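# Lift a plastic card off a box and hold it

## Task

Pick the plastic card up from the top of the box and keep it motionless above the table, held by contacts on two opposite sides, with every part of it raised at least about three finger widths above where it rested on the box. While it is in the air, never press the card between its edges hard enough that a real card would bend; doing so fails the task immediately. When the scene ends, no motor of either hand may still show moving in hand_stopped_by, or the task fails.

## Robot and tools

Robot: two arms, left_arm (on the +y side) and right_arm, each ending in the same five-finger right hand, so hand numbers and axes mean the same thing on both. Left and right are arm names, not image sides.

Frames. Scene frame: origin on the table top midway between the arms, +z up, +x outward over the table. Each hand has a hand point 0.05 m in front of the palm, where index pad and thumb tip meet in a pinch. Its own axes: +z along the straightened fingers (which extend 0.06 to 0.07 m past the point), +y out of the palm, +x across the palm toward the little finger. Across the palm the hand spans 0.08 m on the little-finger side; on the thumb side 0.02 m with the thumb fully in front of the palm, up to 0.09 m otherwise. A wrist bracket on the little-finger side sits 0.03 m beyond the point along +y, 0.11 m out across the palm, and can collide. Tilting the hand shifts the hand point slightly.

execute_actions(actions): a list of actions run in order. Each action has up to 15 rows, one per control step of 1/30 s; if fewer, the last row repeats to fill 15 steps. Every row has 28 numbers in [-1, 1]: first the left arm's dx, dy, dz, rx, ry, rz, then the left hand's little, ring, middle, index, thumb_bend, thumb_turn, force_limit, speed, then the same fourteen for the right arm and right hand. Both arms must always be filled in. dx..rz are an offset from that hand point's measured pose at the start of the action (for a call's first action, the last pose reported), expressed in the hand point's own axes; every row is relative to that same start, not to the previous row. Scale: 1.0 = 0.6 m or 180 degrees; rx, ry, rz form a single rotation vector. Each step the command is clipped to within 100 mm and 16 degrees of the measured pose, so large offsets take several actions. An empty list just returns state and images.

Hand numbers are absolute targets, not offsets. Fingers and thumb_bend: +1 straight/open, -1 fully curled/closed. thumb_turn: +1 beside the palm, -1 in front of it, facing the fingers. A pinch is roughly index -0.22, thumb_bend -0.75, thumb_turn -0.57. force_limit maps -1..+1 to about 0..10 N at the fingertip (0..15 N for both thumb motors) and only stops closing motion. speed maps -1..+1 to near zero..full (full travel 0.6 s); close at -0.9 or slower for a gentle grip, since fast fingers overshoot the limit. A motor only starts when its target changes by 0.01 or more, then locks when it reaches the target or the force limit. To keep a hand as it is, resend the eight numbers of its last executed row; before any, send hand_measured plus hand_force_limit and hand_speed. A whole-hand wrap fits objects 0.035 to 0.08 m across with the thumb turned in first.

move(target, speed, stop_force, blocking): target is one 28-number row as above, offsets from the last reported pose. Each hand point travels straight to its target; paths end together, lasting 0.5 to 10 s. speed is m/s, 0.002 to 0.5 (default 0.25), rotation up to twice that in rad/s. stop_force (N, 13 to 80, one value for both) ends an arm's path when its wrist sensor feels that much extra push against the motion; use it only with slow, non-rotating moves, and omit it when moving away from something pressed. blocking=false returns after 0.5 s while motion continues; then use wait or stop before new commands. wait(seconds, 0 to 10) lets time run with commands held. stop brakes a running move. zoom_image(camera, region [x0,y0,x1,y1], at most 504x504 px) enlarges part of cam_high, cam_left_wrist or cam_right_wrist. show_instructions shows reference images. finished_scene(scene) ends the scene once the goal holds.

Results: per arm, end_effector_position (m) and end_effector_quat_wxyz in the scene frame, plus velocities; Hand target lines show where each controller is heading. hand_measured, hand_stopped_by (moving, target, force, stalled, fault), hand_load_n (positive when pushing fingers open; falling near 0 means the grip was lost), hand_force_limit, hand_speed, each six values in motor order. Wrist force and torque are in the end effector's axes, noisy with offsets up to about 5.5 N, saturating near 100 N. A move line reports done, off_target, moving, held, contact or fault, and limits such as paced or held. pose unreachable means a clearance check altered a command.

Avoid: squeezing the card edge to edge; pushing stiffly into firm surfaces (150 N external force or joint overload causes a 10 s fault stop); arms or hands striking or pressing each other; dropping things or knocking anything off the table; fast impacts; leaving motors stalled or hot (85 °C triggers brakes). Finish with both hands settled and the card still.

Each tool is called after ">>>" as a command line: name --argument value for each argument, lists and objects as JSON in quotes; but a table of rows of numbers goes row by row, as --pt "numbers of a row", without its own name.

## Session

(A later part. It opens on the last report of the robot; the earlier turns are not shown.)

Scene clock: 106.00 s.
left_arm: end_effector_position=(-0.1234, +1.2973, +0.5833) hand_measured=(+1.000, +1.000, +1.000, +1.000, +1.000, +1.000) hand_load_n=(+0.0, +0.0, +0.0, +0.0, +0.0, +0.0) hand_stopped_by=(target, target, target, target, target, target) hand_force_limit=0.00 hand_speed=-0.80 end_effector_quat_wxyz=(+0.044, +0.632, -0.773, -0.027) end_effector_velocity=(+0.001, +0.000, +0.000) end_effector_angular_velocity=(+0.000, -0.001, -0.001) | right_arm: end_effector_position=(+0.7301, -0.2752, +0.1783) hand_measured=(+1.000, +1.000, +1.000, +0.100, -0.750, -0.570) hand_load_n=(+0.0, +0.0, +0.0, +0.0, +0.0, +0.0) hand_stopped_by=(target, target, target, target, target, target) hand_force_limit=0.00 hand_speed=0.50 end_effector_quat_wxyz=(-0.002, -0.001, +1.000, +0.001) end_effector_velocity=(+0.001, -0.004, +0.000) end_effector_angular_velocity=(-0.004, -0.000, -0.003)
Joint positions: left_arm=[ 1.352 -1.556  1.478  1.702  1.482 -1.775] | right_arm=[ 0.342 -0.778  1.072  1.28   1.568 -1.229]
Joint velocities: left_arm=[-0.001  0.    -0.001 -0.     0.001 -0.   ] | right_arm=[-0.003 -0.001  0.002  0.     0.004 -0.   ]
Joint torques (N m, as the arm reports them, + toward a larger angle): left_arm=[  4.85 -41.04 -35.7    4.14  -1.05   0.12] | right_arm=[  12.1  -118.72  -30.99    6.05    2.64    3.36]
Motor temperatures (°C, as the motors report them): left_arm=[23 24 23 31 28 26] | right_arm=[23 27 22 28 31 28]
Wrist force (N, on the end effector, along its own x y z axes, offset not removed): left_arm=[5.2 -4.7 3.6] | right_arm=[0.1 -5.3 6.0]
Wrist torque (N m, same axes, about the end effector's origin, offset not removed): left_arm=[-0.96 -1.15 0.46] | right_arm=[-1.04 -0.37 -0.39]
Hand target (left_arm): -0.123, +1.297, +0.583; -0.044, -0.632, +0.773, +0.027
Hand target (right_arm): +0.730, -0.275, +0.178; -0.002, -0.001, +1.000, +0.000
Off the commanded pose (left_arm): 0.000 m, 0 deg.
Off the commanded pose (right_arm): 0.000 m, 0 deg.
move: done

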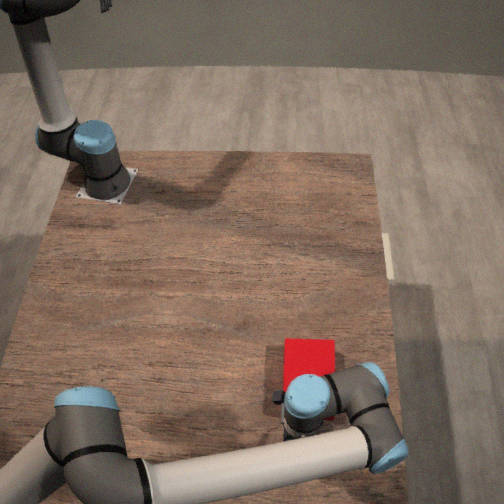

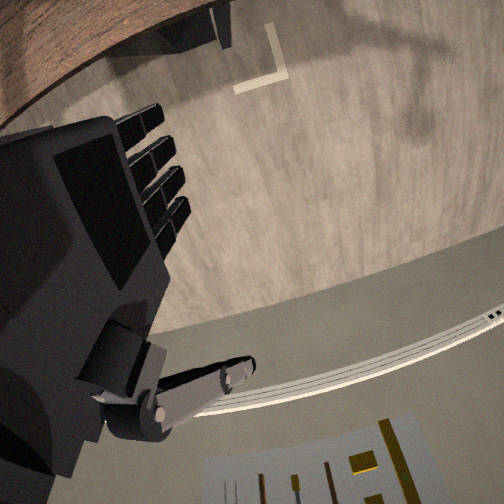

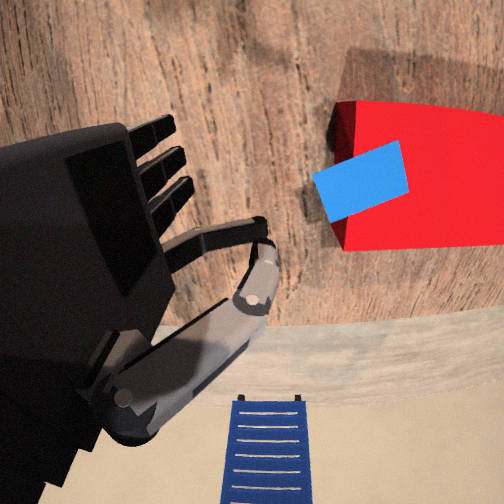

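>>> move --target '[0,0,0,0,0,0,1,1,1,1,1,1,0,-0.8,0.004,0.045,0.155,0,0,0,1,1,1,0.1,-0.75,-0.57,0,0.5]' --speed 0.08

>>> zoom_image --camera "cam_right_wrist" --region '[150,80,400,330]'

Scene clock: 120.17 s.
left_arm: end_effector_position=(-0.1234, +1.2973, +0.5833) hand_measured=(+1.000, +1.000, +1.000, +1.000, +1.000, +1.000) hand_load_n=(+0.0, +0.0, +0.0, +0.0, +0.0, +0.0) hand_stopped_by=(target, target, target, target, target, target) hand_force_limit=0.00 hand_speed=-0.80 end_effector_quat_wxyz=(+0.044, +0.632, -0.773, -0.027) end_effector_velocity=(-0.000, -0.000, -0.001) end_effector_angular_velocity=(-0.002, +0.001, +0.001) | right_arm: end_effector_position=(+0.7274, -0.2481, +0.0855) hand_measured=(+1.000, +1.000, +1.000, +0.100, -0.750, -0.570) hand_load_n=(+0.0, +0.0, +0.0, +0.0, +0.0, +0.0) hand_stopped_by=(target, target, target, target, target, target) hand_force_limit=0.00 hand_speed=0.50 end_effector_quat_wxyz=(-0.002, -0.001, +1.000, +0.001) end_effector_velocity=(-0.001, +0.003, -0.001) end_effector_angular_velocity=(+0.001, -0.002, +0.003)
Joint positions: left_arm=[ 1.352 -1.556  1.478  1.702  1.482 -1.775] | right_arm=[ 0.373 -0.698  1.098  1.174  1.568 -1.199]
Joint velocities: left_arm=[0.001 0.001 0.001 0.    0.    0.   ] | right_arm=[ 0.003  0.001 -0.    -0.003 -0.    -0.   ]
Joint torques (N m, as the arm reports them, + toward a larger angle): left_arm=[  4.07 -40.49 -35.74   4.64  -1.3    0.72] | right_arm=[  12.95 -100.56  -31.      1.27   -2.4     3.51]
Motor temperatures (°C, as the motors report them): left_arm=[23 24 23 31 28 26] | right_arm=[23 27 22 28 31 28]
Wrist force (N, on the end effector, along its own x y z axes, offset not removed): left_arm=[4.3 0.6 1.6] | right_arm=[2.7 1.4 2.0]
Wrist torque (N m, same axes, about the end effector's origin, offset not removed): left_arm=[0.13 -0.84 0.54] | right_arm=[-0.07 -0.65 -0.14]
Hand target (left_arm): -0.123, +1.297, +0.583; -0.044, -0.632, +0.773, +0.027
Hand target (right_arm): +0.727, -0.248, +0.085; -0.002, -0.001, +1.000, +0.001
Off the commanded pose (left_arm): 0.000 m, 0 deg.
Off the commanded pose (right_arm): 0.000 m, 0 deg.
move: done

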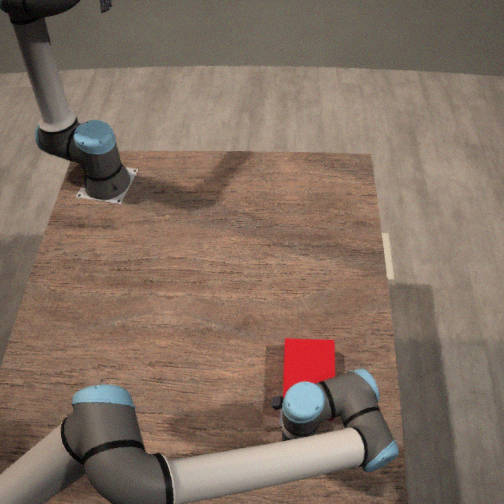

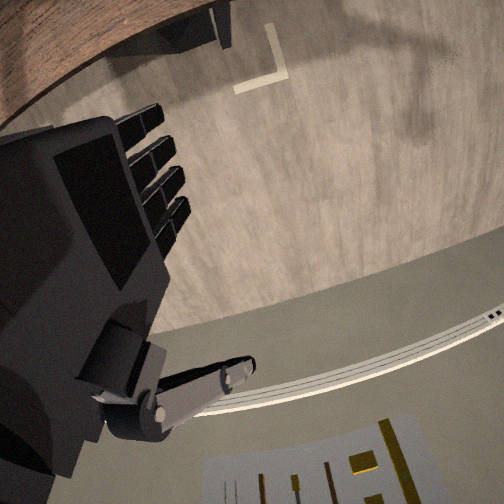

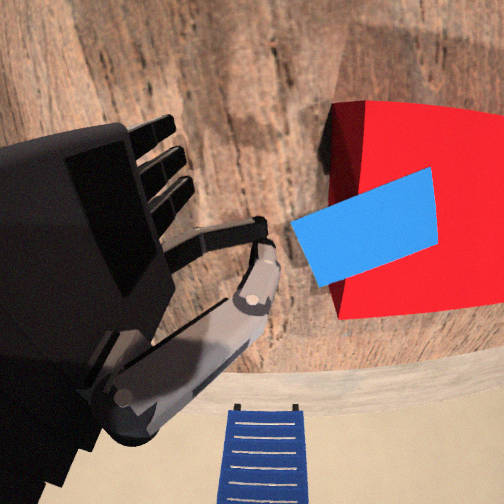

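Region (150, 80, 400, 330) of cam_right_wrist's 504x504 image, scaled by 2.016, with more detail than that image has.

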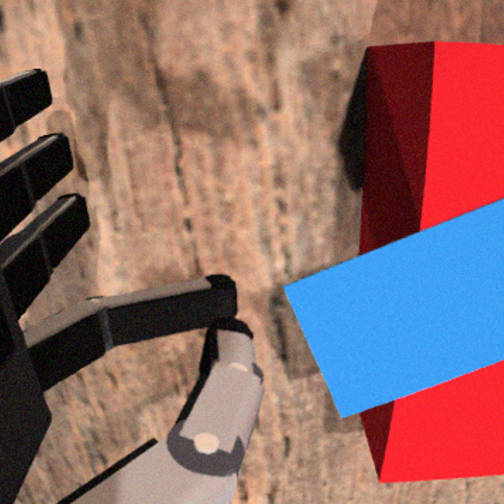

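>>> move --target '[0,0,0,0,0,0,1,1,1,1,1,1,0,-0.8,0,0.045,-0.002,0,0,0,1,1,1,0.1,-0.75,-0.57,0,0.5]' --speed 0.03

>>> zoom_image --camera "cam_right_wrist" --region '[150,80,400,330]'

Scene clock: 136.37 s.
left_arm: end_effector_position=(-0.1234, +1.2973, +0.5833) hand_measured=(+1.000, +1.000, +1.000, +1.000, +1.000, +1.000) hand_load_n=(+0.0, +0.0, +0.0, +0.0, +0.0, +0.0) hand_stopped_by=(target, target, target, target, target, target) hand_force_limit=0.00 hand_speed=-0.80 end_effector_quat_wxyz=(+0.044, +0.632, -0.773, -0.027) end_effector_velocity=(-0.000, +0.000, -0.000) end_effector_angular_velocity=(-0.000, -0.000, +0.000) | right_arm: end_effector_position=(+0.7273, -0.2213, +0.0867) hand_measured=(+1.000, +1.000, +1.000, +0.100, -0.750, -0.570) hand_load_n=(+0.0, +0.0, +0.0, +0.0, +0.0, +0.0) hand_stopped_by=(target, target, target, target, target, target) hand_force_limit=0.00 hand_speed=0.50 end_effector_quat_wxyz=(-0.002, -0.001, +1.000, +0.001) end_effector_velocity=(-0.001, +0.002, -0.000) end_effector_angular_velocity=(+0.000, +0.002, +0.000)
Joint positions: left_arm=[ 1.352 -1.556  1.478  1.702  1.482 -1.775] | right_arm=[ 0.401 -0.673  1.048  1.199  1.568 -1.17 ]
Joint velocities: left_arm=[ 0.  0. -0. -0.  0.  0.] | right_arm=[ 0.002  0.001 -0.001  0.002 -0.001  0.002]
Joint torques (N m, as the arm reports them, + toward a larger angle): left_arm=[  6.68 -39.15 -36.55   4.6   -1.11   0.86] | right_arm=[  13.33 -101.56  -49.95    5.88   -1.95    3.29]
Motor temperatures (°C, as the motors report them): left_arm=[23 24 23 31 28 26] | right_arm=[23 27 22 28 31 28]
Wrist force (N, on the end effector, along its own x y z axes, offset not removed): left_arm=[-1.0 -2.4 0.9] | right_arm=[-2.7 -9.6 -0.3]
Wrist torque (N m, same axes, about the end effector's origin, offset not removed): left_arm=[-0.22 0.05 0.01] | right_arm=[-1.60 0.11 -0.65]
Hand target (left_arm): -0.123, +1.297, +0.583; -0.044, -0.632, +0.773, +0.027
Hand target (right_arm): +0.727, -0.221, +0.087; -0.002, -0.001, +1.000, +0.001
Off the commanded pose (left_arm): 0.000 m, 0 deg.
Off the commanded pose (right_arm): 0.000 m, 0 deg.
move: done

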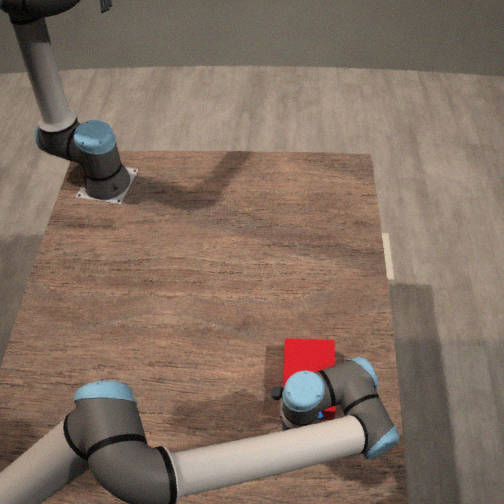

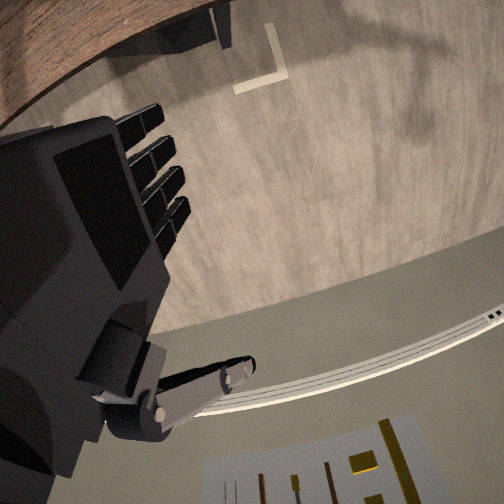

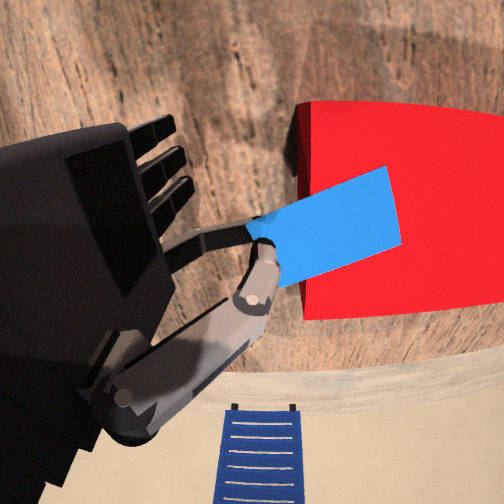

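Region (150, 80, 400, 330) of cam_right_wrist's 504x504 image, scaled by 2.016, with more detail than that image has.

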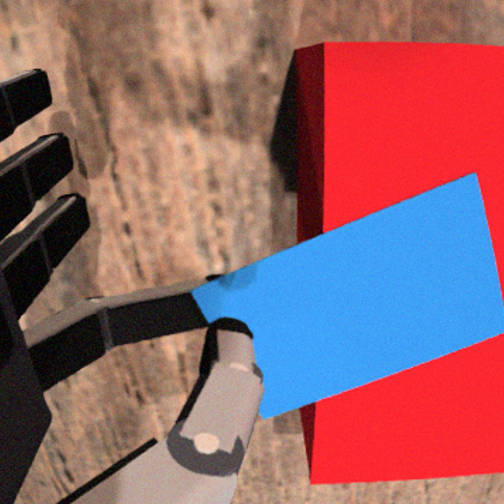

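>>> move --target '[0,0,0,0,0,0,1,1,1,1,1,1,0,-0.8,-0.008,0.018,0.004,0,0,0,1,1,1,0.1,-0.75,-0.57,0,0.5]' --speed 0.02

>>> move --target '[0,0,0,0,0,0,1,1,1,1,1,1,0,-0.8,0,0,0,0,0,0,1,1,1,-0.4,-0.75,-0.57,0.2,-0.85]'

>>> zoom_image --camera "cam_right_wrist" --region '[150,80,400,330]'

Scene clock: 147.37 s.
left_arm: end_effector_position=(-0.1234, +1.2973, +0.5833) hand_measured=(+1.000, +1.000, +1.000, +1.000, +1.000, +1.000) hand_load_n=(+0.0, +0.0, +0.0, +0.0, +0.0, +0.0) hand_stopped_by=(target, target, target, target, target, target) hand_force_limit=0.00 hand_speed=-0.80 end_effector_quat_wxyz=(+0.044, +0.632, -0.773, -0.027) end_effector_velocity=(+0.000, +0.000, +0.000) end_effector_angular_velocity=(+0.000, -0.000, -0.000) | right_arm: end_effector_position=(+0.7320, -0.2106, +0.0844) hand_measured=(+1.000, +1.000, +1.000, +0.100, -0.750, -0.570) hand_load_n=(+0.0, +0.0, +0.0, +0.0, +0.0, +0.0) hand_stopped_by=(target, target, target, target, target, target) hand_force_limit=0.00 hand_speed=0.50 end_effector_quat_wxyz=(-0.002, -0.001, +1.000, +0.001) end_effector_velocity=(-0.000, +0.002, -0.000) end_effector_angular_velocity=(-0.000, +0.001, +0.001)
Joint positions: left_arm=[ 1.352 -1.556  1.478  1.702  1.482 -1.775] | right_arm=[ 0.41  -0.654  1.016  1.212  1.568 -1.162]
Joint velocities: left_arm=[-0. -0. -0. -0.  0.  0.] | right_arm=[ 0.002  0.003 -0.005  0.004 -0.     0.001]
Joint torques (N m, as the arm reports them, + toward a larger angle): left_arm=[  2.07 -40.92 -37.89   3.64  -0.8    0.91] | right_arm=[   8.98 -103.62  -49.66    6.22   -0.82    3.59]
Motor temperatures (°C, as the motors report them): left_arm=[23 24 23 31 28 26] | right_arm=[23 27 22 28 31 28]
Wrist force (N, on the end effector, along its own x y z axes, offset not removed): left_arm=[1.4 -4.7 -0.8] | right_arm=[3.2 -7.4 4.0]
Wrist torque (N m, same axes, about the end effector's origin, offset not removed): left_arm=[-0.54 -0.29 0.12] | right_arm=[-1.55 -0.82 -0.30]
Hand target (left_arm): -0.123, +1.297, +0.583; -0.044, -0.632, +0.773, +0.027
Hand target (right_arm): +0.732, -0.210, +0.084; -0.002, -0.001, +1.000, +0.001
Off the commanded pose (left_arm): 0.000 m, 0 deg.
Off the commanded pose (right_arm): 0.000 m, 0 deg.
move: done

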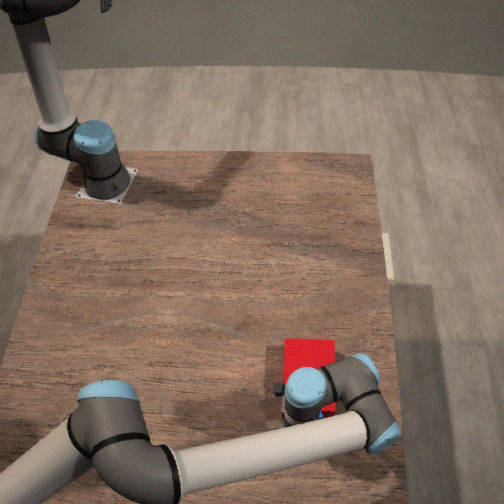

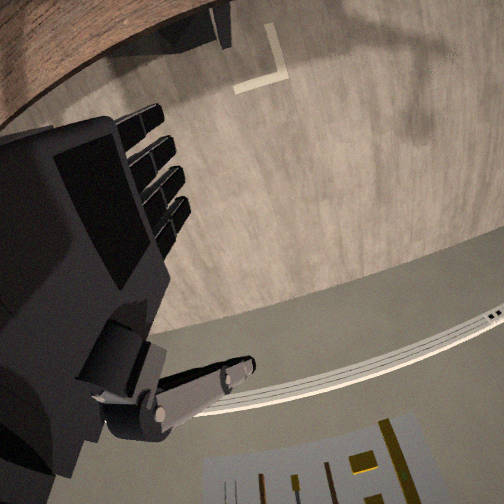

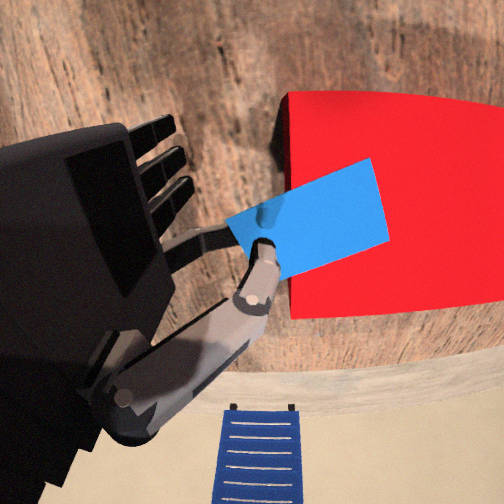

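Scene clock: 148.93 s.
left_arm: end_effector_position=(-0.1234, +1.2973, +0.5833) hand_measured=(+1.000, +1.000, +1.000, +1.000, +1.000, +1.000) hand_load_n=(+0.0, +0.0, +0.0, +0.0, +0.0, +0.0) hand_stopped_by=(target, target, target, target, target, target) hand_force_limit=0.00 hand_speed=-0.80 end_effector_quat_wxyz=(+0.044, +0.632, -0.773, -0.027) end_effector_velocity=(+0.001, +0.000, +0.001) end_effector_angular_velocity=(+0.001, -0.000, -0.001) | right_arm: end_effector_position=(+0.7320, -0.2106, +0.0844) hand_measured=(+1.000, +1.000, +1.000, -0.222, -0.750, -0.570) hand_load_n=(+0.0, +0.0, +0.0, +8.0, +0.0, +0.0) hand_stopped_by=(target, target, target, force, target, target) hand_force_limit=0.20 hand_speed=-0.85 end_effector_quat_wxyz=(-0.002, -0.001, +1.000, +0.001) end_effector_velocity=(+0.000, +0.000, -0.000) end_effector_angular_velocity=(-0.001, -0.000, +0.000)
Joint positions: left_arm=[ 1.352 -1.556  1.478  1.702  1.482 -1.775] | right_arm=[ 0.41  -0.654  1.016  1.212  1.568 -1.162]
Joint velocities: left_arm=[-0.001  0.    -0.001  0.    -0.    -0.   ] | right_arm=[ 0.001  0.001 -0.001  0.001  0.001  0.   ]
Joint torques (N m, as the arm reports them, + toward a larger angle): left_arm=[  0.29 -38.89 -36.64   4.77  -0.94   1.28] | right_arm=[  -7.33 -125.16  -30.3     1.31   -1.19   -0.56]
Motor temperatures (°C, as the motors report them): left_arm=[23 24 23 31 28 26] | right_arm=[23 27 22 28 31 28]
Wrist force (N, on the end effector, along its own x y z axes, offset not removed): left_arm=[6.8 1.8 2.8] | right_arm=[1.7 -3.1 -3.8]
Wrist torque (N m, same axes, about the end effector's origin, offset not removed): left_arm=[0.31 -1.19 0.68] | right_arm=[0.06 -0.12 -0.17]
Hand target (left_arm): -0.123, +1.297, +0.583; -0.044, -0.632, +0.773, +0.027
Hand target (right_arm): +0.732, -0.211, +0.084; -0.002, -0.001, +1.000, +0.001
Off the commanded pose (left_arm): 0.000 m, 0 deg.
Off the commanded pose (right_arm): 0.000 m, 0 deg.
move: done

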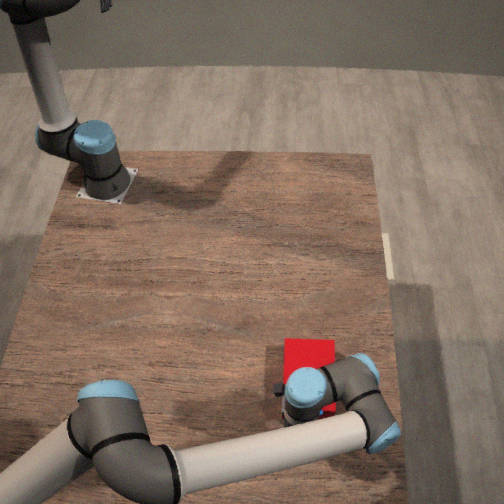

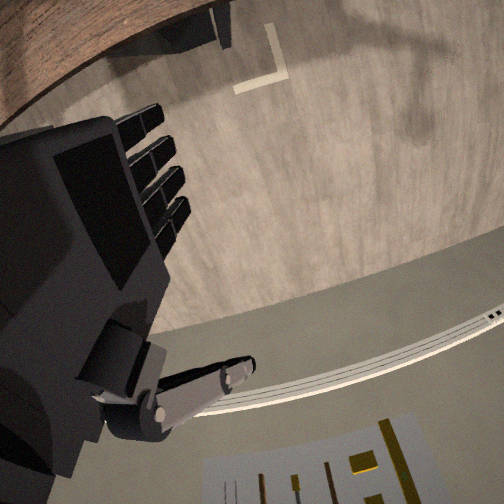

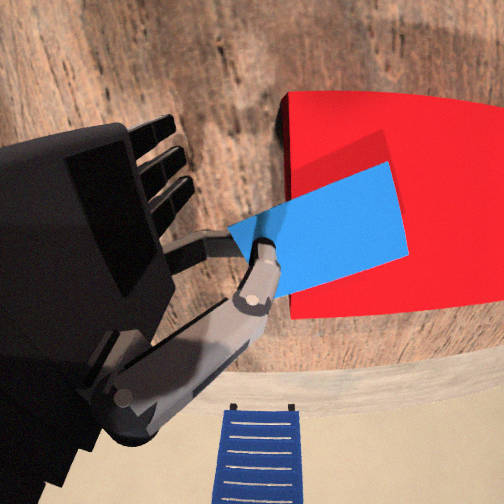

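Region (150, 80, 400, 330) of cam_right_wrist's 504x504 image, scaled by 2.016, with more detail than that image has.

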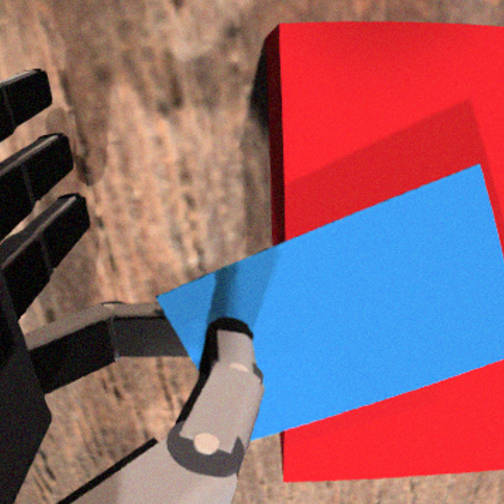

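>>> move --target '[0,0,0,0,0,0,1,1,1,1,1,1,0,-0.8,0.03,-0.06,-0.2,0,0,0,1,1,1,-0.4,-0.75,-0.57,0.2,-0.85]' --speed 0.08

Scene clock: 154.70 s.
left_arm: end_effector_position=(-0.1234, +1.2973, +0.5833) hand_measured=(+1.000, +1.000, +1.000, +1.000, +1.000, +1.000) hand_load_n=(+0.0, +0.0, +0.0, +0.0, +0.0, +0.0) hand_stopped_by=(target, target, target, target, target, target) hand_force_limit=0.00 hand_speed=-0.80 end_effector_quat_wxyz=(+0.044, +0.632, -0.773, -0.027) end_effector_velocity=(+0.000, -0.000, -0.000) end_effector_angular_velocity=(-0.001, +0.000, -0.000) | right_arm: end_effector_position=(+0.7144, -0.2468, +0.2042) hand_measured=(+1.000, +1.000, +1.000, -0.222, -0.750, -0.570) hand_load_n=(+0.0, +0.0, +0.0, +8.0, +0.0, +0.0) hand_stopped_by=(target, target, target, force, target, target) hand_force_limit=0.20 hand_speed=-0.85 end_effector_quat_wxyz=(-0.002, -0.001, +1.000, +0.001) end_effector_velocity=(-0.001, +0.000, +0.002) end_effector_angular_velocity=(+0.000, +0.002, +0.001)
Joint positions: left_arm=[ 1.352 -1.556  1.478  1.702  1.482 -1.775] | right_arm=[ 0.38  -0.788  1.042  1.319  1.568 -1.192]
Joint velocities: left_arm=[-0.  0.  0. -0.  0. -0.] | right_arm=[ 0.001 -0.002  0.     0.003 -0.001 -0.001]
Joint torques (N m, as the arm reports them, + toward a larger angle): left_arm=[  2.71 -42.54 -35.91   4.55  -1.17   1.13] | right_arm=[  -6.23 -120.53  -33.05    6.35    2.56   -3.14]
Motor temperatures (°C, as the motors report them): left_arm=[23 24 23 31 28 26] | right_arm=[23 27 22 28 31 28]
Wrist force (N, on the end effector, along its own x y z axes, offset not removed): left_arm=[2.6 -5.1 2.9] | right_arm=[1.3 -6.2 0.7]
Wrist torque (N m, same axes, about the end effector's origin, offset not removed): left_arm=[-0.76 -0.68 0.10] | right_arm=[-1.05 -0.49 -0.27]
Hand target (left_arm): -0.123, +1.297, +0.583; -0.044, -0.632, +0.773, +0.027
Hand target (right_arm): +0.714, -0.247, +0.204; -0.002, -0.001, +1.000, +0.001
Off the commanded pose (left_arm): 0.000 m, 0 deg.
Off the commanded pose (right_arm): 0.000 m, 0 deg.
move: done

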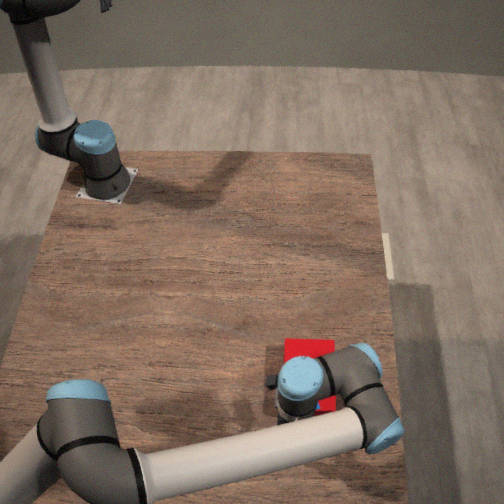

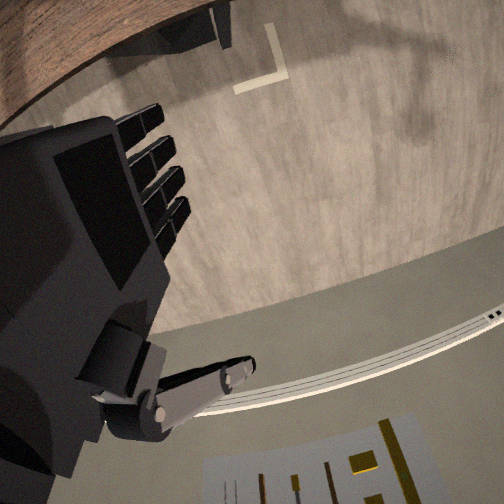

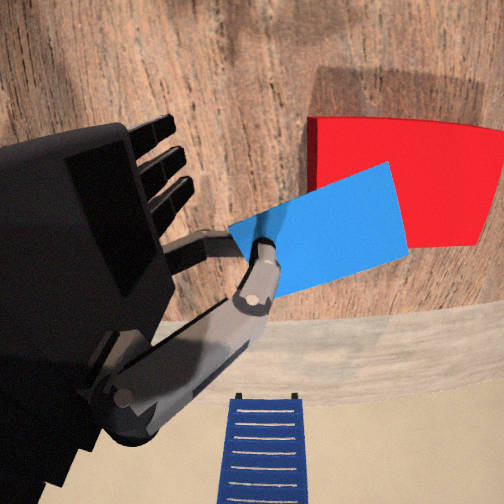

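>>> finished_scene --scene 2

The scene is finished: the task was done.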